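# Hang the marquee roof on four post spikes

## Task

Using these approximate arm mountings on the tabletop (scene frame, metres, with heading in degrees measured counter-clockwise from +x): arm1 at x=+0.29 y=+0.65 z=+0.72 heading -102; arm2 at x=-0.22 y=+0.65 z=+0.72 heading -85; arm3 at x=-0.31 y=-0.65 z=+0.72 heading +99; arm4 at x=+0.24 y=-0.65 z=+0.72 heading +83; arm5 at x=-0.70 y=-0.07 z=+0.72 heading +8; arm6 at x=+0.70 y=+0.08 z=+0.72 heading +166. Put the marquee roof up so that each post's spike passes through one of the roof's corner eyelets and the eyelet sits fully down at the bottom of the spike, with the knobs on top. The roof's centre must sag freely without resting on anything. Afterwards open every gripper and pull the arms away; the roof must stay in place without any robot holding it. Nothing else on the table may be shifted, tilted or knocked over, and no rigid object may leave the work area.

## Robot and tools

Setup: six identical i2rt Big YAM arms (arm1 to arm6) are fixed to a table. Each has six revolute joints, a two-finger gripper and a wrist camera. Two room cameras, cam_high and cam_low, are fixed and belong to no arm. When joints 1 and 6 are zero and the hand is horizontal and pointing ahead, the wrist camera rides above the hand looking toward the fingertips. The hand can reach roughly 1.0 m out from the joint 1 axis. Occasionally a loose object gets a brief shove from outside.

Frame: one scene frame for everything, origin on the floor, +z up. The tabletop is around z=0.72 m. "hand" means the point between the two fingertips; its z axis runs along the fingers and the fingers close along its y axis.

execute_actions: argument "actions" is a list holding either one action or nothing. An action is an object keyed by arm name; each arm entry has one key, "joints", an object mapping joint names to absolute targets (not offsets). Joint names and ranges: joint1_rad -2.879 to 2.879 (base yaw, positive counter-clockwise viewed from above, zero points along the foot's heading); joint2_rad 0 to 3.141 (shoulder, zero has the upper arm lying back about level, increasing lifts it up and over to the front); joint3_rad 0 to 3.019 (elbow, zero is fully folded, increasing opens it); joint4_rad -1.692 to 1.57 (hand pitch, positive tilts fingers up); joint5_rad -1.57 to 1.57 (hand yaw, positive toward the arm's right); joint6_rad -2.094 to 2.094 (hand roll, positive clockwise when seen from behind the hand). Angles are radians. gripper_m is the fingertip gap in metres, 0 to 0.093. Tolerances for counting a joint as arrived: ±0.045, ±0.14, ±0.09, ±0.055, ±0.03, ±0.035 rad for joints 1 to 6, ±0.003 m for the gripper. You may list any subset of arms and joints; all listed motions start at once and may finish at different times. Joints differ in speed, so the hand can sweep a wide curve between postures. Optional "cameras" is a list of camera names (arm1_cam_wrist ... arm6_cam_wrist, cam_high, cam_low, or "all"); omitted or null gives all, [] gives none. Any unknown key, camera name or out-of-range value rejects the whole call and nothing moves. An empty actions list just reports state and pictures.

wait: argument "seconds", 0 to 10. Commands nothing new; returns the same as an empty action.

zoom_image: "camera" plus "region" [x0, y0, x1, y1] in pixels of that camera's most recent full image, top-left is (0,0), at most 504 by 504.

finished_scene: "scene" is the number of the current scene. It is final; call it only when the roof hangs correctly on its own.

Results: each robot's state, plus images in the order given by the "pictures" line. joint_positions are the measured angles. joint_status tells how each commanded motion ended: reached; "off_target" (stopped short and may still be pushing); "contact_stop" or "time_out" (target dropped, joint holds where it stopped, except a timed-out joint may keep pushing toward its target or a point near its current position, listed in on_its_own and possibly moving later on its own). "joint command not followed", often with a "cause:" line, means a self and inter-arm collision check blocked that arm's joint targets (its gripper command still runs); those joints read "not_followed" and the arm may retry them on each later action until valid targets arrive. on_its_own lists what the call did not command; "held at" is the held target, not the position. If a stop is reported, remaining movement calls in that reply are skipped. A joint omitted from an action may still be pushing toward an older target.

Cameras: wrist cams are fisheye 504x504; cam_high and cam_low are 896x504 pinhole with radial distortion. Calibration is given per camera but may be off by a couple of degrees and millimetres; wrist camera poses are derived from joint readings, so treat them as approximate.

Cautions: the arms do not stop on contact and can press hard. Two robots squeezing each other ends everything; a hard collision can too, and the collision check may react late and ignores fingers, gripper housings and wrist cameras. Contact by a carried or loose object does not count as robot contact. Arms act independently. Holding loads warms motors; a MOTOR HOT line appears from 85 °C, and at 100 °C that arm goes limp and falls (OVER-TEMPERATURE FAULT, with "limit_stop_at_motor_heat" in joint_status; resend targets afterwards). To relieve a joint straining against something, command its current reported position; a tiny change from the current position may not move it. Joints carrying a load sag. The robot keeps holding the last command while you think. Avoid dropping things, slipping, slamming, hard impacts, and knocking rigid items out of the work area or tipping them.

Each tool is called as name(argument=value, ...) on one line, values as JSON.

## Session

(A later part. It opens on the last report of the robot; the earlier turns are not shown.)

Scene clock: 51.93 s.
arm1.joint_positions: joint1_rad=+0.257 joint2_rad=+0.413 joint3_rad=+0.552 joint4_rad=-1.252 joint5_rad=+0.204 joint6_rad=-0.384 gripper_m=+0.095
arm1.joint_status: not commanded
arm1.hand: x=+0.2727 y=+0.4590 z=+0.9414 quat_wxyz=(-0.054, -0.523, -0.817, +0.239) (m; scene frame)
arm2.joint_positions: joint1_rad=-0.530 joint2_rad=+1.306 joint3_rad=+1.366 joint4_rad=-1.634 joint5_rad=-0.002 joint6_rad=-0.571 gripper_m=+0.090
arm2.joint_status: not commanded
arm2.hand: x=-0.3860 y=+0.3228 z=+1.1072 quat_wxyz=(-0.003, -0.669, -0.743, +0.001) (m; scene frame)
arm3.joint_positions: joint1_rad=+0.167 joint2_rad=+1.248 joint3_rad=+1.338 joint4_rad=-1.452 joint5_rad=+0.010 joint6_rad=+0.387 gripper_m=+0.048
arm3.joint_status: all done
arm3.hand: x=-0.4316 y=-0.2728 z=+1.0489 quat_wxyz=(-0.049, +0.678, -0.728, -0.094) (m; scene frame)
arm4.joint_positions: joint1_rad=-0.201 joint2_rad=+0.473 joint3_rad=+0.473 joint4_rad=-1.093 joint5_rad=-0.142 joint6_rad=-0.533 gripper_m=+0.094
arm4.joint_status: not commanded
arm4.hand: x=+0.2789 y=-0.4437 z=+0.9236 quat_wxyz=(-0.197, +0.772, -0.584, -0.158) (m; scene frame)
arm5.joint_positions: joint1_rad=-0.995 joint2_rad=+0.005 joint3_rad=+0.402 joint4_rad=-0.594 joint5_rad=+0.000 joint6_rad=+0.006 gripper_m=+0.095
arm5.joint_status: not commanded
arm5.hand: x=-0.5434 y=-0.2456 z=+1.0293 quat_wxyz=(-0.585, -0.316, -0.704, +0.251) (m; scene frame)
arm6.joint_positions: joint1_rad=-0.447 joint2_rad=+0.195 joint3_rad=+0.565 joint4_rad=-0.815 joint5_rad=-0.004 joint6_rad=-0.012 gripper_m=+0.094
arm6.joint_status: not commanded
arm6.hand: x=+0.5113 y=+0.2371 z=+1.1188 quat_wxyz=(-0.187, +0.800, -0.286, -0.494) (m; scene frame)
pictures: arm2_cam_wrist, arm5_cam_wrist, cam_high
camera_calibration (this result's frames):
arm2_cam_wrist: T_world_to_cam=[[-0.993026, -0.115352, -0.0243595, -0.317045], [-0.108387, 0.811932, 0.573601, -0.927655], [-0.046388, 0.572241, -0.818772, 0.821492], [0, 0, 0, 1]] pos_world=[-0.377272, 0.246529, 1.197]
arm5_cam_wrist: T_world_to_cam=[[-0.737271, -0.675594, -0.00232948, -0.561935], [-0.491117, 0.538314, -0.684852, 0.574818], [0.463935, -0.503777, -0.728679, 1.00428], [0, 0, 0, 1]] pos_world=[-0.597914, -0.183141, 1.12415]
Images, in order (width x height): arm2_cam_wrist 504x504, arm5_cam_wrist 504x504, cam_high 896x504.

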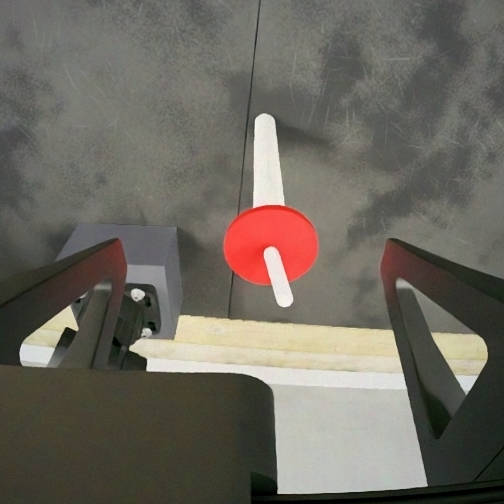

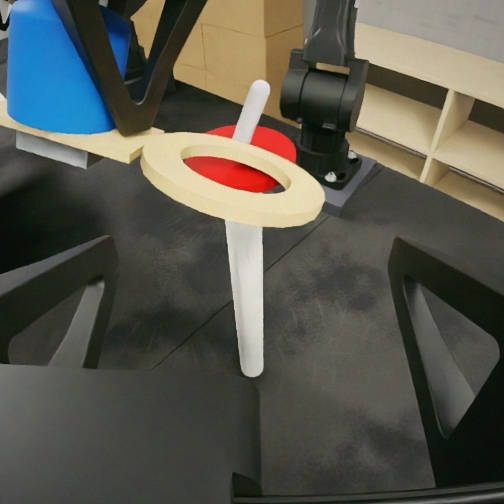

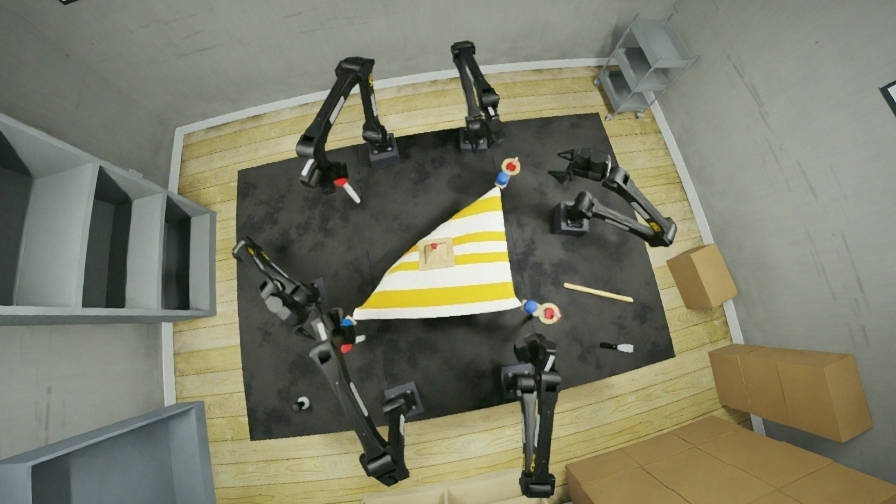

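execute_actions(actions=[{"arm3":{"joints":{"joint3_rad":1.58,"joint4_rad":-1.66}},"arm2":{"joints":{"joint1_rad":-0.3,"joint2_rad":1.2}}}], cameras=[])

execute_actions(actions=[{"arm3":{"joints":{"joint1_rad":0.135,"joint2_rad":1.235,"joint4_rad":-1.66}}}], cameras=[])

execute_actions(actions=[{"arm3":{"joints":{"joint3_rad":1.45,"joint4_rad":-1.62}}}], cameras=["arm5_cam_wrist","arm2_cam_wrist"])

Scene clock: 53.40 s.
arm1.joint_positions: joint1_rad=+0.257 joint2_rad=+0.413 joint3_rad=+0.552 joint4_rad=-1.252 joint5_rad=+0.204 joint6_rad=-0.384 gripper_m=+0.095
arm1.joint_status: not commanded
arm1.hand: x=+0.2727 y=+0.4590 z=+0.9414 quat_wxyz=(-0.054, -0.523, -0.817, +0.239) (m; scene frame)
arm2.joint_positions: joint1_rad=-0.294 joint2_rad=+1.190 joint3_rad=+1.366 joint4_rad=-1.634 joint5_rad=-0.001 joint6_rad=-0.571 gripper_m=+0.090
arm2.joint_status: all done
arm2.hand: x=-0.2999 y=+0.3140 z=+1.1466 quat_wxyz=(-0.024, -0.576, -0.815, +0.056) (m; scene frame)
arm3.joint_positions: joint1_rad=+0.171 joint2_rad=+1.268 joint3_rad=+1.518 joint4_rad=-1.651 joint5_rad=+0.012 joint6_rad=+0.389 gripper_m=+0.048
arm3.joint_status: all done
arm3.hand: x=-0.4289 y=-0.2852 z=+1.1086 quat_wxyz=(-0.042, +0.680, -0.728, -0.076) (m; scene frame)
arm4.joint_positions: joint1_rad=-0.201 joint2_rad=+0.473 joint3_rad=+0.473 joint4_rad=-1.093 joint5_rad=-0.142 joint6_rad=-0.533 gripper_m=+0.094
arm4.joint_status: not commanded
arm4.hand: x=+0.2789 y=-0.4437 z=+0.9236 quat_wxyz=(-0.197, +0.772, -0.584, -0.158) (m; scene frame)
arm5.joint_positions: joint1_rad=-0.995 joint2_rad=+0.005 joint3_rad=+0.402 joint4_rad=-0.594 joint5_rad=+0.000 joint6_rad=+0.006 gripper_m=+0.095
arm5.joint_status: not commanded
arm5.hand: x=-0.5434 y=-0.2456 z=+1.0293 quat_wxyz=(-0.585, -0.316, -0.704, +0.251) (m; scene frame)
arm6.joint_positions: joint1_rad=-0.447 joint2_rad=+0.195 joint3_rad=+0.565 joint4_rad=-0.815 joint5_rad=-0.004 joint6_rad=-0.012 gripper_m=+0.094
arm6.joint_status: not commanded
arm6.hand: x=+0.5113 y=+0.2371 z=+1.1188 quat_wxyz=(-0.187, +0.800, -0.286, -0.494) (m; scene frame)
pictures: none
No camera images: the call's "cameras" was empty. Leave "cameras" out to get every camera's image.

Scene clock: 54.17 s.
arm1.joint_positions: joint1_rad=+0.257 joint2_rad=+0.413 joint3_rad=+0.552 joint4_rad=-1.252 joint5_rad=+0.204 joint6_rad=-0.384 gripper_m=+0.095
arm1.joint_status: not commanded
arm1.hand: x=+0.2727 y=+0.4590 z=+0.9414 quat_wxyz=(-0.054, -0.523, -0.817, +0.239) (m; scene frame)
arm2.joint_positions: joint1_rad=-0.294 joint2_rad=+1.190 joint3_rad=+1.366 joint4_rad=-1.634 joint5_rad=-0.001 joint6_rad=-0.571 gripper_m=+0.090
arm2.joint_status: not commanded
arm2.hand: x=-0.2999 y=+0.3140 z=+1.1466 quat_wxyz=(-0.024, -0.576, -0.815, +0.056) (m; scene frame)
arm3.joint_positions: joint1_rad=+0.118 joint2_rad=+1.252 joint3_rad=+1.518 joint4_rad=-1.651 joint5_rad=+0.012 joint6_rad=+0.380 gripper_m=+0.048
arm3.joint_status: all done
arm3.hand: x=-0.4082 y=-0.2828 z=+1.1141 quat_wxyz=(-0.048, +0.663, -0.743, -0.082) (m; scene frame)
arm4.joint_positions: joint1_rad=-0.201 joint2_rad=+0.473 joint3_rad=+0.473 joint4_rad=-1.093 joint5_rad=-0.142 joint6_rad=-0.533 gripper_m=+0.094
arm4.joint_status: not commanded
arm4.hand: x=+0.2789 y=-0.4437 z=+0.9236 quat_wxyz=(-0.197, +0.772, -0.584, -0.158) (m; scene frame)
arm5.joint_positions: joint1_rad=-0.995 joint2_rad=+0.005 joint3_rad=+0.402 joint4_rad=-0.594 joint5_rad=+0.000 joint6_rad=+0.006 gripper_m=+0.095
arm5.joint_status: not commanded
arm5.hand: x=-0.5434 y=-0.2456 z=+1.0293 quat_wxyz=(-0.585, -0.316, -0.704, +0.251) (m; scene frame)
arm6.joint_positions: joint1_rad=-0.447 joint2_rad=+0.195 joint3_rad=+0.565 joint4_rad=-0.815 joint5_rad=-0.004 joint6_rad=-0.012 gripper_m=+0.094
arm6.joint_status: not commanded
arm6.hand: x=+0.5113 y=+0.2371 z=+1.1188 quat_wxyz=(-0.187, +0.800, -0.286, -0.494) (m; scene frame)
pictures: none
No camera images: the call's "cameras" was empty. Leave "cameras" out to get every camera's image.

Scene clock: 54.97 s.
arm1.joint_positions: joint1_rad=+0.257 joint2_rad=+0.413 joint3_rad=+0.552 joint4_rad=-1.252 joint5_rad=+0.204 joint6_rad=-0.384 gripper_m=+0.095
arm1.joint_status: not commanded
arm1.hand: x=+0.2727 y=+0.4590 z=+0.9414 quat_wxyz=(-0.054, -0.523, -0.817, +0.239) (m; scene frame)
arm2.joint_positions: joint1_rad=-0.294 joint2_rad=+1.190 joint3_rad=+1.366 joint4_rad=-1.634 joint5_rad=-0.001 joint6_rad=-0.571 gripper_m=+0.090
arm2.joint_status: not commanded
arm2.hand: x=-0.2999 y=+0.3140 z=+1.1466 quat_wxyz=(-0.024, -0.576, -0.815, +0.056) (m; scene frame)
arm3.joint_positions: joint1_rad=+0.118 joint2_rad=+1.246 joint3_rad=+1.453 joint4_rad=-1.635 joint5_rad=+0.007 joint6_rad=+0.375 gripper_m=+0.048
arm3.joint_status: all done
arm3.hand: x=-0.4070 y=-0.2902 z=+1.0905 quat_wxyz=(-0.037, +0.666, -0.742, -0.064) (m; scene frame)
arm4.joint_positions: joint1_rad=-0.201 joint2_rad=+0.473 joint3_rad=+0.473 joint4_rad=-1.093 joint5_rad=-0.142 joint6_rad=-0.533 gripper_m=+0.094
arm4.joint_status: not commanded
arm4.hand: x=+0.2789 y=-0.4437 z=+0.9236 quat_wxyz=(-0.197, +0.772, -0.584, -0.158) (m; scene frame)
arm5.joint_positions: joint1_rad=-0.995 joint2_rad=+0.005 joint3_rad=+0.402 joint4_rad=-0.594 joint5_rad=+0.000 joint6_rad=+0.006 gripper_m=+0.095
arm5.joint_status: not commanded
arm5.hand: x=-0.5434 y=-0.2456 z=+1.0293 quat_wxyz=(-0.585, -0.316, -0.704, +0.251) (m; scene frame)
arm6.joint_positions: joint1_rad=-0.447 joint2_rad=+0.195 joint3_rad=+0.565 joint4_rad=-0.815 joint5_rad=-0.004 joint6_rad=-0.012 gripper_m=+0.094
arm6.joint_status: not commanded
arm6.hand: x=+0.5113 y=+0.2371 z=+1.1188 quat_wxyz=(-0.187, +0.800, -0.286, -0.494) (m; scene frame)
pictures: arm2_cam_wrist, arm5_cam_wrist
camera_calibration (this result's frames):
arm2_cam_wrist: T_world_to_cam=[[-0.938499, -0.342646, 0.0425806, -0.220568], [-0.278874, 0.824927, 0.491655, -0.895049], [-0.20359, 0.449543, -0.869748, 0.91265], [0, 0, 0, 1]] pos_world=[-0.270803, 0.252498, 1.24322]
arm5_cam_wrist: T_world_to_cam=[[-0.737271, -0.675594, -0.00232948, -0.561935], [-0.491117, 0.538314, -0.684852, 0.574818], [0.463935, -0.503777, -0.728679, 1.00428], [0, 0, 0, 1]] pos_world=[-0.597914, -0.183141, 1.12415]
Images, in order (width x height): arm2_cam_wrist 504x504, arm5_cam_wrist 504x504.

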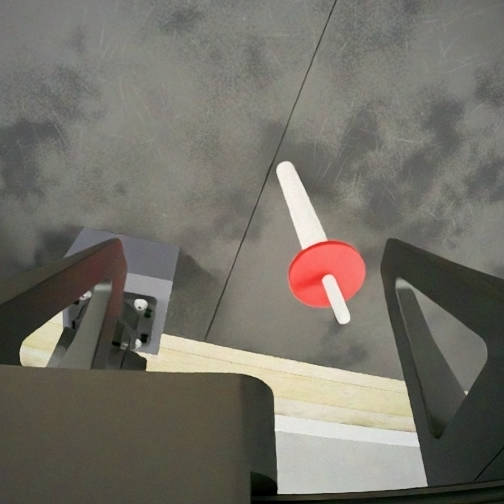

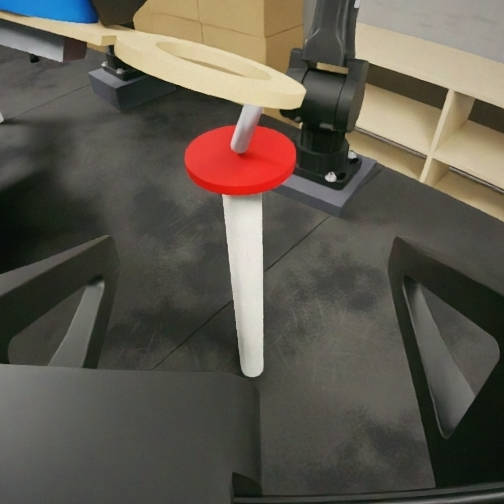

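execute_actions(actions=[{"arm3":{"joints":{"joint3_rad":1.36,"joint4_rad":-1.54}}}], cameras=["arm5_cam_wrist","arm3_cam_wrist"])

Scene clock: 56.00 s.
arm1.joint_positions: joint1_rad=+0.257 joint2_rad=+0.413 joint3_rad=+0.552 joint4_rad=-1.252 joint5_rad=+0.204 joint6_rad=-0.384 gripper_m=+0.095
arm1.joint_status: not commanded
arm1.hand: x=+0.2727 y=+0.4590 z=+0.9414 quat_wxyz=(-0.054, -0.523, -0.817, +0.239) (m; scene frame)
arm2.joint_positions: joint1_rad=-0.294 joint2_rad=+1.190 joint3_rad=+1.366 joint4_rad=-1.634 joint5_rad=-0.001 joint6_rad=-0.571 gripper_m=+0.090
arm2.joint_status: not commanded
arm2.hand: x=-0.2999 y=+0.3140 z=+1.1466 quat_wxyz=(-0.024, -0.576, -0.815, +0.056) (m; scene frame)
arm3.joint_positions: joint1_rad=+0.118 joint2_rad=+1.238 joint3_rad=+1.364 joint4_rad=-1.558 joint5_rad=+0.005 joint6_rad=+0.368 gripper_m=+0.048
arm3.joint_status: all done
arm3.hand: x=-0.4079 y=-0.2891 z=+1.0591 quat_wxyz=(-0.035, +0.669, -0.740, -0.063) (m; scene frame)
arm4.joint_positions: joint1_rad=-0.201 joint2_rad=+0.473 joint3_rad=+0.473 joint4_rad=-1.093 joint5_rad=-0.142 joint6_rad=-0.533 gripper_m=+0.094
arm4.joint_status: not commanded
arm4.hand: x=+0.2789 y=-0.4437 z=+0.9236 quat_wxyz=(-0.197, +0.772, -0.584, -0.158) (m; scene frame)
arm5.joint_positions: joint1_rad=-0.995 joint2_rad=+0.005 joint3_rad=+0.402 joint4_rad=-0.594 joint5_rad=+0.000 joint6_rad=+0.006 gripper_m=+0.095
arm5.joint_status: not commanded
arm5.hand: x=-0.5434 y=-0.2456 z=+1.0293 quat_wxyz=(-0.585, -0.316, -0.704, +0.251) (m; scene frame)
arm6.joint_positions: joint1_rad=-0.447 joint2_rad=+0.195 joint3_rad=+0.565 joint4_rad=-0.815 joint5_rad=-0.004 joint6_rad=-0.012 gripper_m=+0.094
arm6.joint_status: not commanded
arm6.hand: x=+0.5113 y=+0.2371 z=+1.1188 quat_wxyz=(-0.187, +0.800, -0.286, -0.494) (m; scene frame)
pictures: arm3_cam_wrist, arm5_cam_wrist
camera_calibration (this result's frames):
arm3_cam_wrist: T_world_to_cam=[[0.994446, -0.0966611, -0.0416475, 0.418177], [-0.065481, -0.87798, 0.474198, -0.779951], [-0.0824022, -0.468837, -0.879433, 0.884317], [0, 0, 0, 1]] pos_world=[-0.394057, -0.22976, 1.16496]
arm5_cam_wrist: T_world_to_cam=[[-0.737271, -0.675594, -0.00232948, -0.561935], [-0.491117, 0.538314, -0.684852, 0.574818], [0.463935, -0.503777, -0.728679, 1.00428], [0, 0, 0, 1]] pos_world=[-0.597914, -0.183141, 1.12415]
Images, in order (width x height): arm3_cam_wrist 504x504, arm5_cam_wrist 504x504.

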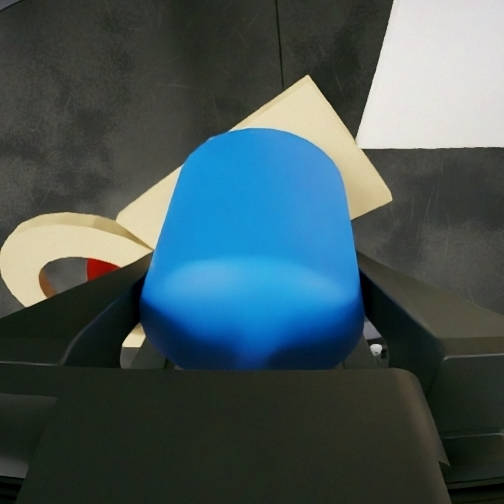

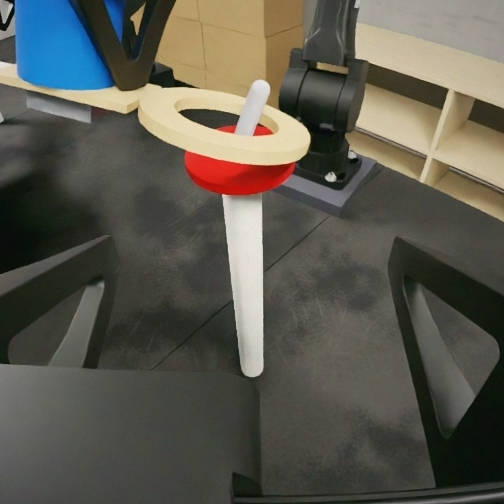

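execute_actions(actions=[{"arm3":{"joints":{"joint3_rad":1.29,"joint4_rad":-1.48}}}], cameras=["arm5_cam_wrist","arm3_cam_wrist"])

Scene clock: 57.07 s.
arm1.joint_positions: joint1_rad=+0.257 joint2_rad=+0.413 joint3_rad=+0.552 joint4_rad=-1.252 joint5_rad=+0.204 joint6_rad=-0.384 gripper_m=+0.095
arm1.joint_status: not commanded
arm1.hand: x=+0.2727 y=+0.4590 z=+0.9414 quat_wxyz=(-0.054, -0.523, -0.817, +0.239) (m; scene frame)
arm2.joint_positions: joint1_rad=-0.294 joint2_rad=+1.190 joint3_rad=+1.366 joint4_rad=-1.634 joint5_rad=-0.001 joint6_rad=-0.571 gripper_m=+0.090
arm2.joint_status: not commanded
arm2.hand: x=-0.2999 y=+0.3140 z=+1.1466 quat_wxyz=(-0.024, -0.576, -0.815, +0.056) (m; scene frame)
arm3.joint_positions: joint1_rad=+0.118 joint2_rad=+1.229 joint3_rad=+1.312 joint4_rad=-1.499 joint5_rad=+0.003 joint6_rad=+0.366 gripper_m=+0.048
arm3.joint_status: all done
arm3.hand: x=-0.4086 y=-0.2869 z=+1.0426 quat_wxyz=(-0.037, +0.669, -0.739, -0.070) (m; scene frame)
arm4.joint_positions: joint1_rad=-0.201 joint2_rad=+0.473 joint3_rad=+0.473 joint4_rad=-1.093 joint5_rad=-0.142 joint6_rad=-0.533 gripper_m=+0.094
arm4.joint_status: not commanded
arm4.hand: x=+0.2789 y=-0.4437 z=+0.9236 quat_wxyz=(-0.197, +0.772, -0.584, -0.158) (m; scene frame)
arm5.joint_positions: joint1_rad=-0.995 joint2_rad=+0.005 joint3_rad=+0.402 joint4_rad=-0.594 joint5_rad=+0.000 joint6_rad=+0.006 gripper_m=+0.095
arm5.joint_status: not commanded
arm5.hand: x=-0.5434 y=-0.2456 z=+1.0293 quat_wxyz=(-0.585, -0.316, -0.704, +0.251) (m; scene frame)
arm6.joint_positions: joint1_rad=-0.447 joint2_rad=+0.195 joint3_rad=+0.565 joint4_rad=-0.815 joint5_rad=-0.004 joint6_rad=-0.012 gripper_m=+0.094
arm6.joint_status: not commanded
arm6.hand: x=+0.5113 y=+0.2371 z=+1.1188 quat_wxyz=(-0.187, +0.800, -0.286, -0.494) (m; scene frame)
pictures: arm3_cam_wrist, arm5_cam_wrist
camera_calibration (this result's frames):
arm3_cam_wrist: T_world_to_cam=[[0.994366, -0.0942273, -0.0485568, 0.426351], [-0.0612843, -0.88478, 0.461962, -0.757741], [-0.0864915, -0.456383, -0.88557, 0.879089], [0, 0, 0, 1]] pos_world=[-0.394353, -0.229059, 1.14924]
arm5_cam_wrist: T_world_to_cam=[[-0.737271, -0.675594, -0.00232948, -0.561935], [-0.491117, 0.538314, -0.684852, 0.574818], [0.463935, -0.503777, -0.728679, 1.00428], [0, 0, 0, 1]] pos_world=[-0.597914, -0.183141, 1.12415]
Images, in order (width x height): arm3_cam_wrist 504x504, arm5_cam_wrist 504x504.

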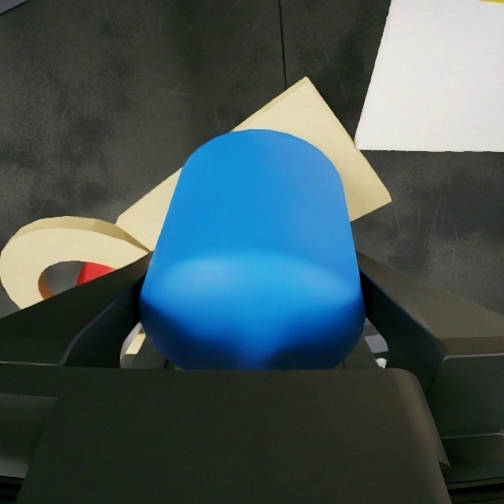

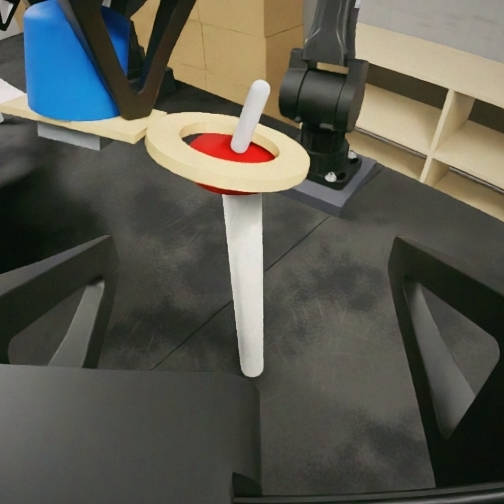

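In. Seat and release; view the fallen ring next.

execute_actions(actions=[{"arm3":{"joints":{"joint3_rad":1.25,"joint4_rad":-1.44}}}], cameras=[])

execute_actions(actions=[{"arm3":{"joints":{"gripper_m":0.09}}}], cameras=[])

execute_actions(actions=[{"arm3":{"joints":{"joint3_rad":1.5,"joint4_rad":-1.65}}}])

Scene clock: 57.93 s.
arm1.joint_positions: joint1_rad=+0.257 joint2_rad=+0.413 joint3_rad=+0.552 joint4_rad=-1.252 joint5_rad=+0.204 joint6_rad=-0.384 gripper_m=+0.095
arm1.joint_status: not commanded
arm1.hand: x=+0.2727 y=+0.4590 z=+0.9414 quat_wxyz=(-0.054, -0.523, -0.817, +0.239) (m; scene frame)
arm2.joint_positions: joint1_rad=-0.294 joint2_rad=+1.190 joint3_rad=+1.366 joint4_rad=-1.634 joint5_rad=-0.001 joint6_rad=-0.571 gripper_m=+0.090
arm2.joint_status: not commanded
arm2.hand: x=-0.2999 y=+0.3140 z=+1.1466 quat_wxyz=(-0.024, -0.576, -0.815, +0.056) (m; scene frame)
arm3.joint_positions: joint1_rad=+0.118 joint2_rad=+1.206 joint3_rad=+1.287 joint4_rad=-1.463 joint5_rad=+0.003 joint6_rad=+0.365 gripper_m=+0.048
arm3.joint_status: all done
arm3.hand: x=-0.4085 y=-0.2874 z=+1.0419 quat_wxyz=(-0.045, +0.668, -0.737, -0.085) (m; scene frame)
arm4.joint_positions: joint1_rad=-0.201 joint2_rad=+0.473 joint3_rad=+0.473 joint4_rad=-1.093 joint5_rad=-0.142 joint6_rad=-0.533 gripper_m=+0.094
arm4.joint_status: not commanded
arm4.hand: x=+0.2789 y=-0.4437 z=+0.9236 quat_wxyz=(-0.197, +0.772, -0.584, -0.158) (m; scene frame)
arm5.joint_positions: joint1_rad=-0.995 joint2_rad=+0.005 joint3_rad=+0.402 joint4_rad=-0.594 joint5_rad=+0.000 joint6_rad=+0.006 gripper_m=+0.095
arm5.joint_status: not commanded
arm5.hand: x=-0.5434 y=-0.2456 z=+1.0293 quat_wxyz=(-0.585, -0.316, -0.704, +0.251) (m; scene frame)
arm6.joint_positions: joint1_rad=-0.447 joint2_rad=+0.195 joint3_rad=+0.565 joint4_rad=-0.815 joint5_rad=-0.004 joint6_rad=-0.012 gripper_m=+0.094
arm6.joint_status: not commanded
arm6.hand: x=+0.5113 y=+0.2371 z=+1.1188 quat_wxyz=(-0.187, +0.800, -0.286, -0.494) (m; scene frame)
pictures: none
No camera images: the call's "cameras" was empty. Leave "cameras" out to get every camera's image.

Scene clock: 58.67 s.
arm1.joint_positions: joint1_rad=+0.257 joint2_rad=+0.413 joint3_rad=+0.552 joint4_rad=-1.252 joint5_rad=+0.204 joint6_rad=-0.384 gripper_m=+0.095
arm1.joint_status: not commanded
arm1.hand: x=+0.2727 y=+0.4590 z=+0.9414 quat_wxyz=(-0.054, -0.523, -0.817, +0.239) (m; scene frame)
arm2.joint_positions: joint1_rad=-0.294 joint2_rad=+1.190 joint3_rad=+1.366 joint4_rad=-1.634 joint5_rad=-0.001 joint6_rad=-0.571 gripper_m=+0.090
arm2.joint_status: not commanded
arm2.hand: x=-0.2999 y=+0.3140 z=+1.1466 quat_wxyz=(-0.024, -0.576, -0.815, +0.056) (m; scene frame)
arm3.joint_positions: joint1_rad=+0.124 joint2_rad=+1.226 joint3_rad=+1.262 joint4_rad=-1.455 joint5_rad=+0.004 joint6_rad=+0.365 gripper_m=+0.090
arm3.joint_status: all done
arm3.hand: x=-0.4106 y=-0.2882 z=+1.0247 quat_wxyz=(-0.037, +0.672, -0.737, -0.069) (m; scene frame)
arm4.joint_positions: joint1_rad=-0.201 joint2_rad=+0.473 joint3_rad=+0.473 joint4_rad=-1.093 joint5_rad=-0.142 joint6_rad=-0.533 gripper_m=+0.094
arm4.joint_status: not commanded
arm4.hand: x=+0.2789 y=-0.4437 z=+0.9236 quat_wxyz=(-0.197, +0.772, -0.584, -0.158) (m; scene frame)
arm5.joint_positions: joint1_rad=-0.995 joint2_rad=+0.005 joint3_rad=+0.402 joint4_rad=-0.594 joint5_rad=+0.000 joint6_rad=+0.006 gripper_m=+0.095
arm5.joint_status: not commanded
arm5.hand: x=-0.5434 y=-0.2456 z=+1.0293 quat_wxyz=(-0.585, -0.316, -0.704, +0.251) (m; scene frame)
arm6.joint_positions: joint1_rad=-0.447 joint2_rad=+0.195 joint3_rad=+0.565 joint4_rad=-0.815 joint5_rad=-0.004 joint6_rad=-0.012 gripper_m=+0.094
arm6.joint_status: not commanded
arm6.hand: x=+0.5113 y=+0.2371 z=+1.1188 quat_wxyz=(-0.187, +0.800, -0.286, -0.494) (m; scene frame)
pictures: none
No camera images: the call's "cameras" was empty. Leave "cameras" out to get every camera's image.

Scene clock: 59.63 s.
arm1.joint_positions: joint1_rad=+0.257 joint2_rad=+0.413 joint3_rad=+0.552 joint4_rad=-1.252 joint5_rad=+0.204 joint6_rad=-0.384 gripper_m=+0.095
arm1.joint_status: not commanded
arm1.hand: x=+0.2727 y=+0.4590 z=+0.9414 quat_wxyz=(-0.054, -0.523, -0.817, +0.239) (m; scene frame)
arm2.joint_positions: joint1_rad=-0.294 joint2_rad=+1.190 joint3_rad=+1.366 joint4_rad=-1.634 joint5_rad=-0.001 joint6_rad=-0.571 gripper_m=+0.090
arm2.joint_status: not commanded
arm2.hand: x=-0.2999 y=+0.3140 z=+1.1466 quat_wxyz=(-0.024, -0.576, -0.815, +0.056) (m; scene frame)
arm3.joint_positions: joint1_rad=+0.124 joint2_rad=+1.223 joint3_rad=+1.464 joint4_rad=-1.637 joint5_rad=+0.004 joint6_rad=+0.365 gripper_m=+0.090
arm3.joint_status: all done
arm3.hand: x=-0.4088 y=-0.2947 z=+1.1025 quat_wxyz=(-0.042, +0.671, -0.736, -0.079) (m; scene frame)
arm4.joint_positions: joint1_rad=-0.201 joint2_rad=+0.473 joint3_rad=+0.473 joint4_rad=-1.093 joint5_rad=-0.142 joint6_rad=-0.533 gripper_m=+0.094
arm4.joint_status: not commanded
arm4.hand: x=+0.2789 y=-0.4437 z=+0.9236 quat_wxyz=(-0.197, +0.772, -0.584, -0.158) (m; scene frame)
arm5.joint_positions: joint1_rad=-0.995 joint2_rad=+0.005 joint3_rad=+0.402 joint4_rad=-0.594 joint5_rad=+0.000 joint6_rad=+0.006 gripper_m=+0.095
arm5.joint_status: not commanded
arm5.hand: x=-0.5434 y=-0.2456 z=+1.0293 quat_wxyz=(-0.585, -0.316, -0.704, +0.251) (m; scene frame)
arm6.joint_positions: joint1_rad=-0.447 joint2_rad=+0.195 joint3_rad=+0.565 joint4_rad=-0.815 joint5_rad=-0.004 joint6_rad=-0.012 gripper_m=+0.094
arm6.joint_status: not commanded
arm6.hand: x=+0.5113 y=+0.2371 z=+1.1188 quat_wxyz=(-0.187, +0.800, -0.286, -0.494) (m; scene frame)
pictures: arm1_cam_wrist, arm2_cam_wrist, arm3_cam_wrist, arm4_cam_wrist, arm5_cam_wrist, arm6_cam_wrist, cam_high, cam_low
camera_calibration (this result's frames):
arm2_cam_wrist: T_world_to_cam=[[-0.938499, -0.342646, 0.0425806, -0.220568], [-0.278874, 0.824927, 0.491655, -0.895049], [-0.20359, 0.449543, -0.869748, 0.91265], [0, 0, 0, 1]] pos_world=[-0.270803, 0.252498, 1.24322]
arm3_cam_wrist: T_world_to_cam=[[0.994738, -0.0864844, -0.0549259, 0.438179], [-0.0531077, -0.893736, 0.445438, -0.773314], [-0.0876127, -0.440177, -0.893627, 0.94176], [0, 0, 0, 1]] pos_world=[-0.394432, -0.238703, 1.21011]
arm5_cam_wrist: T_world_to_cam=[[-0.737271, -0.675594, -0.00232948, -0.561935], [-0.491117, 0.538314, -0.684852, 0.574818], [0.463935, -0.503777, -0.728679, 1.00428], [0, 0, 0, 1]] pos_world=[-0.597914, -0.183141, 1.12415]
arm6_cam_wrist: T_world_to_cam=[[0.637396, 0.770404, 0.0143112, -0.525779], [0.683635, -0.556843, -0.471772, 0.31439], [-0.355486, 0.310489, -0.881604, 1.21995], [0, 0, 0, 1]] pos_world=[0.553876, 0.201346, 1.23136]
Images, in order (width x height): arm1_cam_wrist 504x504, arm2_cam_wrist 504x504, arm3_cam_wrist 504x504, arm4_cam_wrist 504x504, arm5_cam_wrist 504x504, arm6_cam_wrist 504x504, cam_high 896x504, cam_low 896x504.

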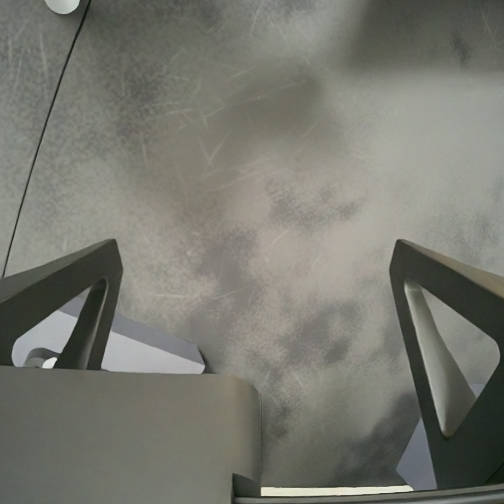

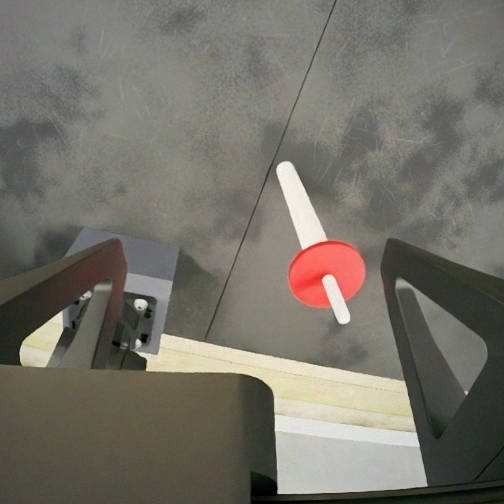

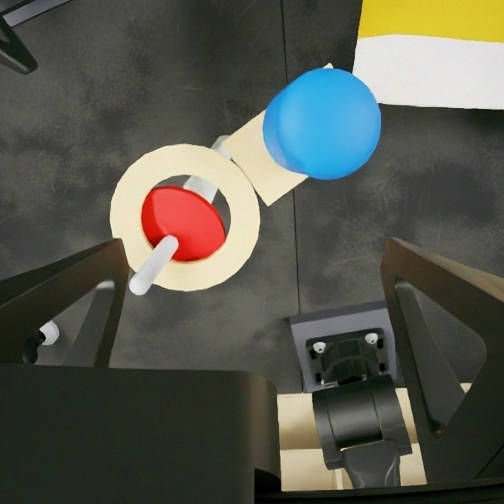

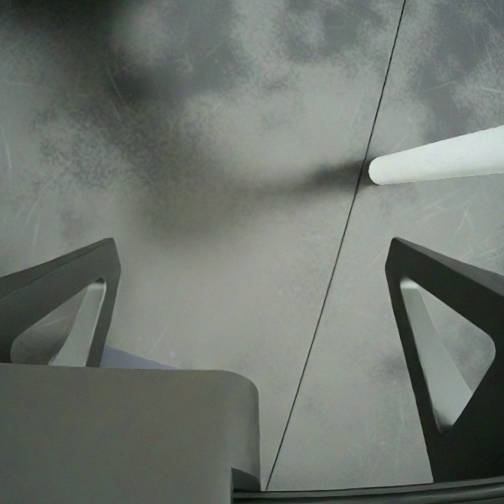

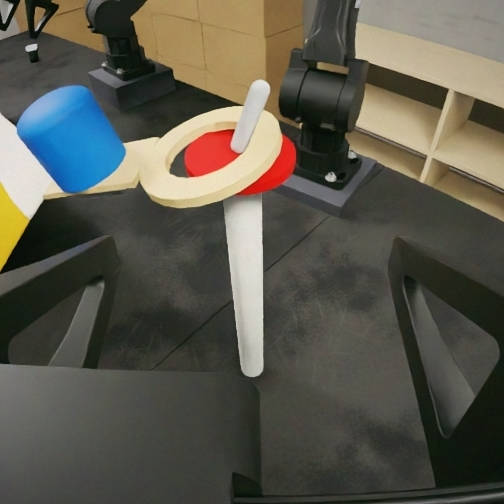

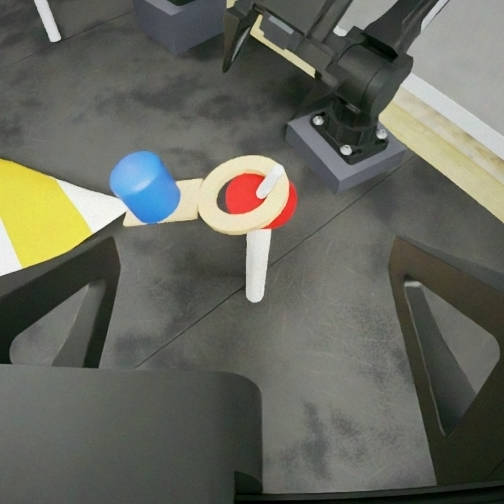

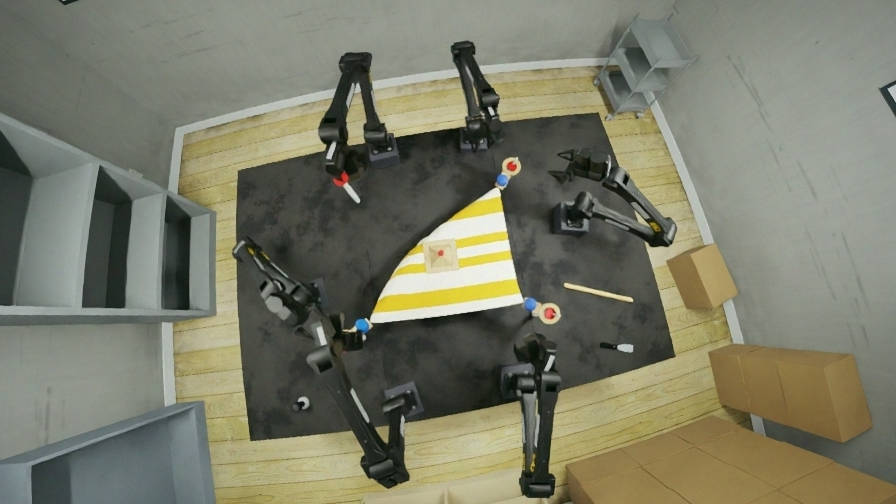

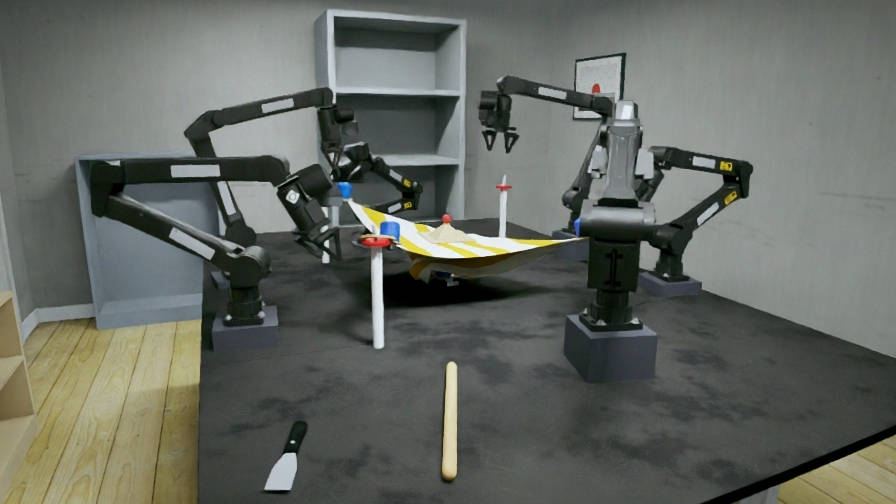

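execute_actions(actions=[{"arm5":{"joints":{"joint1_rad":0.1,"joint3_rad":0.2,"joint4_rad":-0.45}},"arm2":{"joints":{"joint1_rad":0.25,"joint2_rad":1.3,"joint6_rad":0}},"arm3":{"joints":{"joint1_rad":0,"joint2_rad":0.5,"joint3_rad":0.6,"joint4_rad":-1.2}}}], cameras=["arm5_cam_wrist","arm2_cam_wrist","cam_high"])

Scene clock: 61.53 s.
arm1.joint_positions: joint1_rad=+0.257 joint2_rad=+0.413 joint3_rad=+0.552 joint4_rad=-1.252 joint5_rad=+0.204 joint6_rad=-0.384 gripper_m=+0.095
arm1.joint_status: not commanded
arm1.hand: x=+0.2727 y=+0.4590 z=+0.9414 quat_wxyz=(-0.054, -0.523, -0.817, +0.239) (m; scene frame)
arm2.joint_positions: joint1_rad=+0.250 joint2_rad=+1.313 joint3_rad=+1.366 joint4_rad=-1.635 joint5_rad=-0.001 joint6_rad=-0.015 gripper_m=+0.090
arm2.joint_status: all done
arm2.hand: x=-0.1062 y=+0.3007 z=+1.1052 quat_wxyz=(+0.002, -0.582, -0.813, +0.000) (m; scene frame)
arm3.joint_positions: joint1_rad=-0.004 joint2_rad=+0.507 joint3_rad=+0.609 joint4_rad=-1.216 joint5_rad=+0.002 joint6_rad=+0.365 gripper_m=+0.090
arm3.joint_status: all done
arm3.hand: x=-0.3400 y=-0.4408 z=+0.9353 quat_wxyz=(-0.116, +0.609, -0.760, -0.197) (m; scene frame)
arm4.joint_positions: joint1_rad=-0.201 joint2_rad=+0.473 joint3_rad=+0.473 joint4_rad=-1.093 joint5_rad=-0.142 joint6_rad=-0.533 gripper_m=+0.094
arm4.joint_status: not commanded
arm4.hand: x=+0.2789 y=-0.4437 z=+0.9236 quat_wxyz=(-0.197, +0.772, -0.584, -0.158) (m; scene frame)
arm5.joint_positions: joint1_rad=+0.093 joint2_rad=+0.005 joint3_rad=+0.183 joint4_rad=-0.467 joint5_rad=+0.000 joint6_rad=+0.006 gripper_m=+0.095
arm5.joint_status: all done
arm5.hand: x=-0.4555 y=-0.0052 z=+0.9292 quat_wxyz=(-0.597, +0.101, -0.792, -0.080) (m; scene frame)
arm6.joint_positions: joint1_rad=-0.447 joint2_rad=+0.195 joint3_rad=+0.565 joint4_rad=-0.815 joint5_rad=-0.004 joint6_rad=-0.012 gripper_m=+0.094
arm6.joint_status: not commanded
arm6.hand: x=+0.5113 y=+0.2371 z=+1.1188 quat_wxyz=(-0.187, +0.800, -0.286, -0.494) (m; scene frame)
pictures: arm2_cam_wrist, arm5_cam_wrist, cam_high
camera_calibration (this result's frames):
arm2_cam_wrist: T_world_to_cam=[[-0.942908, -0.332424, -0.0204781, 0.0245293], [-0.281675, 0.763128, 0.581631, -0.890883], [-0.177721, 0.554192, -0.813195, 0.830833], [0, 0, 0, 1]] pos_world=[-0.0801537, 0.22757, 1.1943]
arm5_cam_wrist: T_world_to_cam=[[0.257716, -0.966189, 0.00785928, 0.107357], [-0.757172, -0.207003, -0.619549, 0.234257], [0.600228, 0.153717, -0.784919, 1.1294], [0, 0, 0, 1]] pos_world=[-0.528191, -0.0213881, 1.03078]
Images, in order (width x height): arm2_cam_wrist 504x504, arm5_cam_wrist 504x504, cam_high 896x504.

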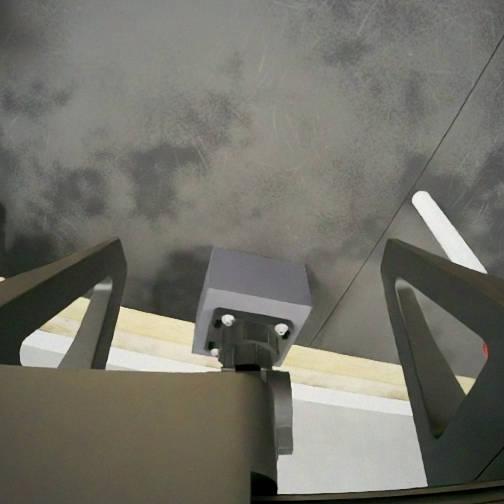

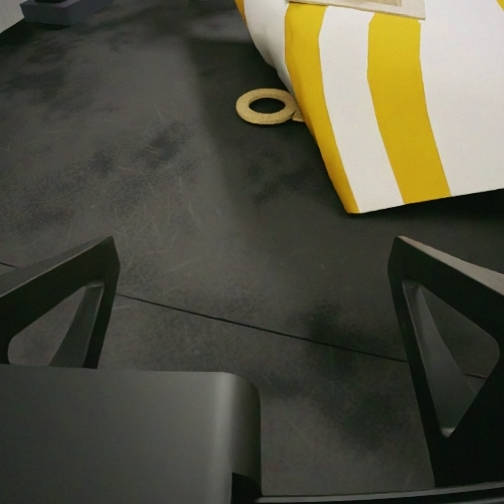

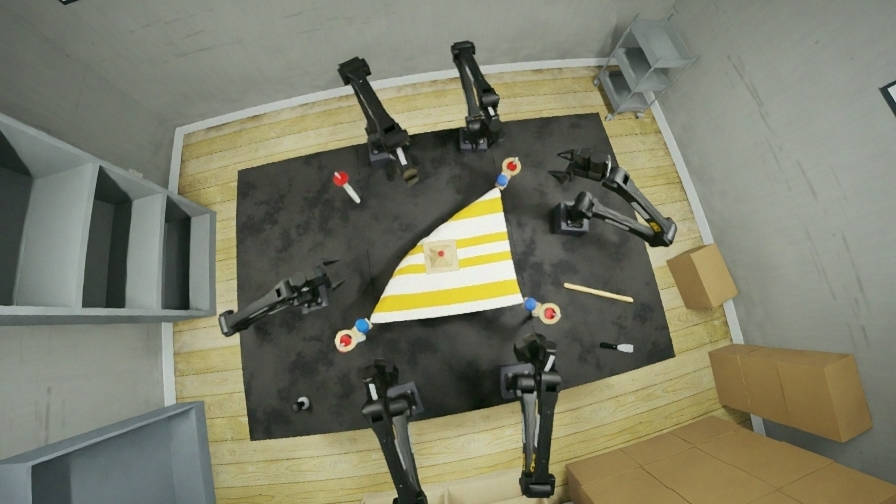

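execute_actions(actions=[{"arm2":{"joints":{"joint1_rad":0.28,"joint2_rad":2.03,"joint3_rad":1.352,"joint4_rad":-0.89,"joint6_rad":1.57,"gripper_m":0.05}}}], cameras=["arm5_cam_wrist","arm2_cam_wrist"])

zoom_image(camera="arm5_cam_wrist", region=[130, 0, 400, 200])

Scene clock: 65.67 s.
arm1.joint_positions: joint1_rad=+0.257 joint2_rad=+0.413 joint3_rad=+0.552 joint4_rad=-1.252 joint5_rad=+0.204 joint6_rad=-0.384 gripper_m=+0.095
arm1.joint_status: not commanded
arm1.hand: x=+0.2727 y=+0.4590 z=+0.9414 quat_wxyz=(-0.054, -0.523, -0.817, +0.239) (m; scene frame)
arm2.joint_positions: joint1_rad=+0.272 joint2_rad=+2.041 joint3_rad=+1.336 joint4_rad=-0.908 joint5_rad=-0.001 joint6_rad=+1.554 gripper_m=+0.050
arm2.joint_status: all done
arm2.hand: x=-0.0440 y=+0.1450 z=+0.7617 quat_wxyz=(+0.017, -0.984, -0.175, +0.004) (m; scene frame)
arm3.joint_positions: joint1_rad=-0.004 joint2_rad=+0.507 joint3_rad=+0.609 joint4_rad=-1.216 joint5_rad=+0.002 joint6_rad=+0.365 gripper_m=+0.090
arm3.joint_status: not commanded
arm3.hand: x=-0.3400 y=-0.4408 z=+0.9353 quat_wxyz=(-0.116, +0.609, -0.760, -0.197) (m; scene frame)
arm4.joint_positions: joint1_rad=-0.201 joint2_rad=+0.473 joint3_rad=+0.473 joint4_rad=-1.093 joint5_rad=-0.142 joint6_rad=-0.533 gripper_m=+0.094
arm4.joint_status: not commanded
arm4.hand: x=+0.2789 y=-0.4437 z=+0.9236 quat_wxyz=(-0.197, +0.772, -0.584, -0.158) (m; scene frame)
arm5.joint_positions: joint1_rad=+0.093 joint2_rad=+0.005 joint3_rad=+0.183 joint4_rad=-0.467 joint5_rad=+0.000 joint6_rad=+0.006 gripper_m=+0.095
arm5.joint_status: not commanded
arm5.hand: x=-0.4555 y=-0.0052 z=+0.9292 quat_wxyz=(-0.597, +0.101, -0.792, -0.080) (m; scene frame)
arm6.joint_positions: joint1_rad=-0.447 joint2_rad=+0.195 joint3_rad=+0.565 joint4_rad=-0.815 joint5_rad=-0.004 joint6_rad=-0.012 gripper_m=+0.094
arm6.joint_status: not commanded
arm6.hand: x=+0.5113 y=+0.2371 z=+1.1188 quat_wxyz=(-0.187, +0.800, -0.286, -0.494) (m; scene frame)
pictures: arm2_cam_wrist, arm5_cam_wrist
camera_calibration (this result's frames):
arm2_cam_wrist: T_world_to_cam=[[-0.354936, 0.934802, 0.0128632, -0.15883], [0.764974, 0.282489, 0.578805, -0.43688], [0.537435, 0.215279, -0.815364, 0.731096], [0, 0, 0, 1]] pos_world=[-0.115089, 0.114499, 0.851021]
arm5_cam_wrist: T_world_to_cam=[[0.257716, -0.966189, 0.00785928, 0.107357], [-0.757172, -0.207003, -0.619549, 0.234257], [0.600228, 0.153717, -0.784919, 1.1294], [0, 0, 0, 1]] pos_world=[-0.528191, -0.0213881, 1.03078]
Images, in order (width x height): arm2_cam_wrist 504x504, arm5_cam_wrist 504x504.

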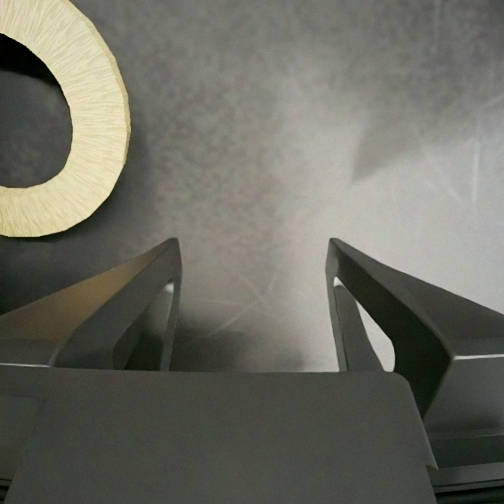

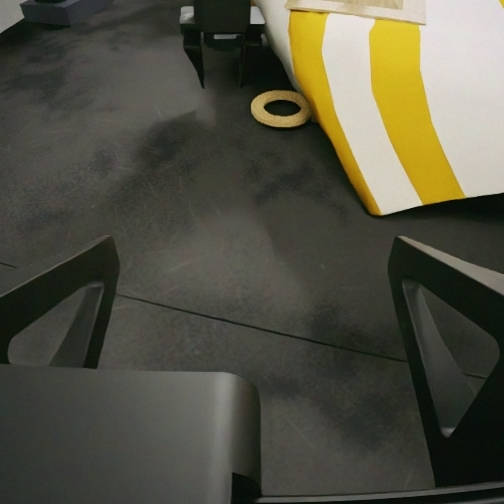

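Region (130, 0, 400, 200) of arm5_cam_wrist's 504x504 image, scaled by 1.867, with more detail than that image has; it fills the top 373 rows of this view, and the rest is white.

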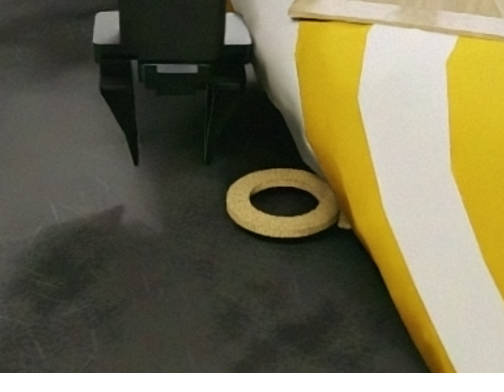

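execute_actions(actions=[{"arm2":{"joints":{"joint1_rad":0.2,"joint2_rad":2.15,"joint3_rad":1.53,"joint4_rad":-0.97,"gripper_m":0.045}}}], cameras=["arm5_cam_wrist","arm2_cam_wrist"])

Scene clock: 67.20 s.
arm1.joint_positions: joint1_rad=+0.257 joint2_rad=+0.413 joint3_rad=+0.552 joint4_rad=-1.252 joint5_rad=+0.204 joint6_rad=-0.384 gripper_m=+0.095
arm1.joint_status: not commanded
arm1.hand: x=+0.2727 y=+0.4590 z=+0.9414 quat_wxyz=(-0.054, -0.523, -0.817, +0.239) (m; scene frame)
arm2.joint_positions: joint1_rad=+0.198 joint2_rad=+2.143 joint3_rad=+1.481 joint4_rad=-0.958 joint5_rad=-0.001 joint6_rad=+1.555 gripper_m=+0.045
arm2.joint_status: all done
arm2.hand: x=-0.0719 y=+0.0956 z=+0.7503 quat_wxyz=(+0.020, -0.990, -0.138, +0.003) (m; scene frame)
arm3.joint_positions: joint1_rad=-0.004 joint2_rad=+0.507 joint3_rad=+0.609 joint4_rad=-1.216 joint5_rad=+0.002 joint6_rad=+0.365 gripper_m=+0.090
arm3.joint_status: not commanded
arm3.hand: x=-0.3400 y=-0.4408 z=+0.9353 quat_wxyz=(-0.116, +0.609, -0.760, -0.197) (m; scene frame)
arm4.joint_positions: joint1_rad=-0.201 joint2_rad=+0.473 joint3_rad=+0.473 joint4_rad=-1.093 joint5_rad=-0.142 joint6_rad=-0.533 gripper_m=+0.094
arm4.joint_status: not commanded
arm4.hand: x=+0.2789 y=-0.4437 z=+0.9236 quat_wxyz=(-0.197, +0.772, -0.584, -0.158) (m; scene frame)
arm5.joint_positions: joint1_rad=+0.093 joint2_rad=+0.005 joint3_rad=+0.183 joint4_rad=-0.467 joint5_rad=+0.000 joint6_rad=+0.006 gripper_m=+0.095
arm5.joint_status: not commanded
arm5.hand: x=-0.4555 y=-0.0052 z=+0.9292 quat_wxyz=(-0.597, +0.101, -0.792, -0.080) (m; scene frame)
arm6.joint_positions: joint1_rad=-0.447 joint2_rad=+0.195 joint3_rad=+0.565 joint4_rad=-0.815 joint5_rad=-0.004 joint6_rad=-0.012 gripper_m=+0.094
arm6.joint_status: not commanded
arm6.hand: x=+0.5113 y=+0.2371 z=+1.1188 quat_wxyz=(-0.187, +0.800, -0.286, -0.494) (m; scene frame)
pictures: arm2_cam_wrist, arm5_cam_wrist
camera_calibration (this result's frames):
arm2_cam_wrist: T_world_to_cam=[[-0.283725, 0.958721, 0.0188021, -0.12404], [0.784605, 0.220835, 0.579334, -0.388049], [0.551268, 0.179124, -0.814873, 0.75147], [0, 0, 0, 1]] pos_world=[-0.144989, 0.0700088, 0.839495]
arm5_cam_wrist: T_world_to_cam=[[0.257716, -0.966189, 0.00785928, 0.107357], [-0.757172, -0.207003, -0.619549, 0.234257], [0.600228, 0.153717, -0.784919, 1.1294], [0, 0, 0, 1]] pos_world=[-0.528191, -0.0213881, 1.03078]
Images, in order (width x height): arm2_cam_wrist 504x504, arm5_cam_wrist 504x504.

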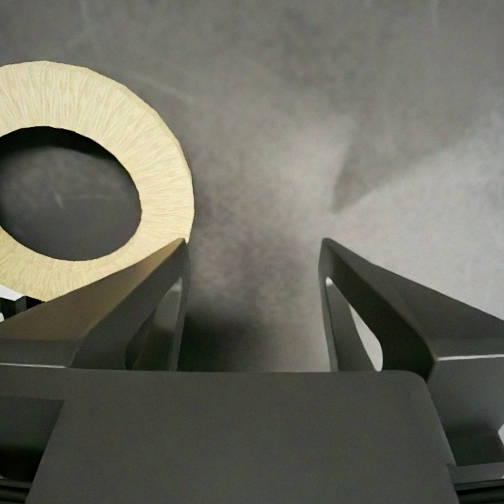

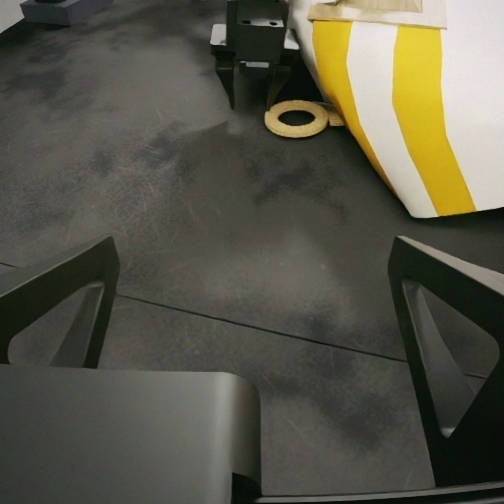

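execute_actions(actions=[{"arm2":{"joints":{"joint2_rad":2.2,"joint3_rad":1.63,"joint4_rad":-1.02}}}], cameras=["arm5_cam_wrist","arm2_cam_wrist"])

Scene clock: 68.20 s.
arm1.joint_positions: joint1_rad=+0.257 joint2_rad=+0.413 joint3_rad=+0.552 joint4_rad=-1.252 joint5_rad=+0.204 joint6_rad=-0.384 gripper_m=+0.095
arm1.joint_status: not commanded
arm1.hand: x=+0.2727 y=+0.4590 z=+0.9414 quat_wxyz=(-0.054, -0.523, -0.817, +0.239) (m; scene frame)
arm2.joint_positions: joint1_rad=+0.198 joint2_rad=+2.186 joint3_rad=+1.581 joint4_rad=-1.008 joint5_rad=-0.001 joint6_rad=+1.555 gripper_m=+0.045
arm2.joint_status: all done
arm2.hand: x=-0.0651 y=+0.0703 z=+0.7559 quat_wxyz=(+0.017, -0.990, -0.138, +0.003) (m; scene frame)
arm3.joint_positions: joint1_rad=-0.004 joint2_rad=+0.507 joint3_rad=+0.609 joint4_rad=-1.216 joint5_rad=+0.002 joint6_rad=+0.365 gripper_m=+0.090
arm3.joint_status: not commanded
arm3.hand: x=-0.3400 y=-0.4408 z=+0.9353 quat_wxyz=(-0.116, +0.609, -0.760, -0.197) (m; scene frame)
arm4.joint_positions: joint1_rad=-0.201 joint2_rad=+0.473 joint3_rad=+0.473 joint4_rad=-1.093 joint5_rad=-0.142 joint6_rad=-0.533 gripper_m=+0.094
arm4.joint_status: not commanded
arm4.hand: x=+0.2789 y=-0.4437 z=+0.9236 quat_wxyz=(-0.197, +0.772, -0.584, -0.158) (m; scene frame)
arm5.joint_positions: joint1_rad=+0.093 joint2_rad=+0.005 joint3_rad=+0.183 joint4_rad=-0.467 joint5_rad=+0.000 joint6_rad=+0.006 gripper_m=+0.095
arm5.joint_status: not commanded
arm5.hand: x=-0.4555 y=-0.0052 z=+0.9292 quat_wxyz=(-0.597, +0.101, -0.792, -0.080) (m; scene frame)
arm6.joint_positions: joint1_rad=-0.447 joint2_rad=+0.195 joint3_rad=+0.565 joint4_rad=-0.815 joint5_rad=-0.004 joint6_rad=-0.012 gripper_m=+0.094
arm6.joint_status: not commanded
arm6.hand: x=+0.5113 y=+0.2371 z=+1.1188 quat_wxyz=(-0.187, +0.800, -0.286, -0.494) (m; scene frame)
pictures: arm2_cam_wrist, arm5_cam_wrist
camera_calibration (this result's frames):
arm2_cam_wrist: T_world_to_cam=[[-0.283757, 0.958807, 0.0130826, -0.0937071], [0.783744, 0.224044, 0.579266, -0.391289], [0.552473, 0.174625, -0.815034, 0.757369], [0, 0, 0, 1]] pos_world=[-0.138345, 0.0452579, 0.845168]
arm5_cam_wrist: T_world_to_cam=[[0.257716, -0.966189, 0.00785928, 0.107357], [-0.757172, -0.207003, -0.619549, 0.234257], [0.600228, 0.153717, -0.784919, 1.1294], [0, 0, 0, 1]] pos_world=[-0.528191, -0.0213881, 1.03078]
Images, in order (width x height): arm2_cam_wrist 504x504, arm5_cam_wrist 504x504.

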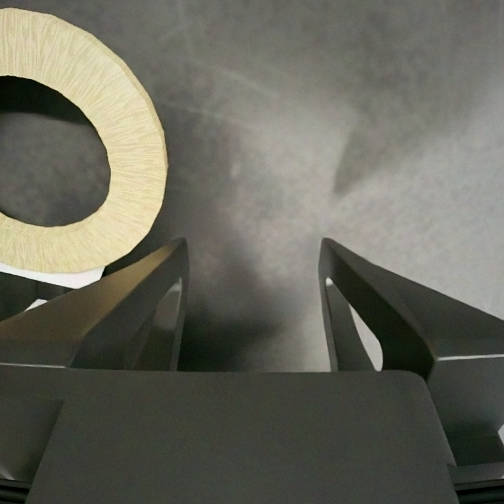

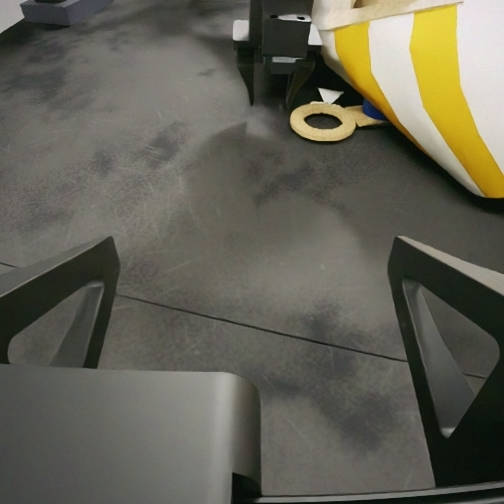

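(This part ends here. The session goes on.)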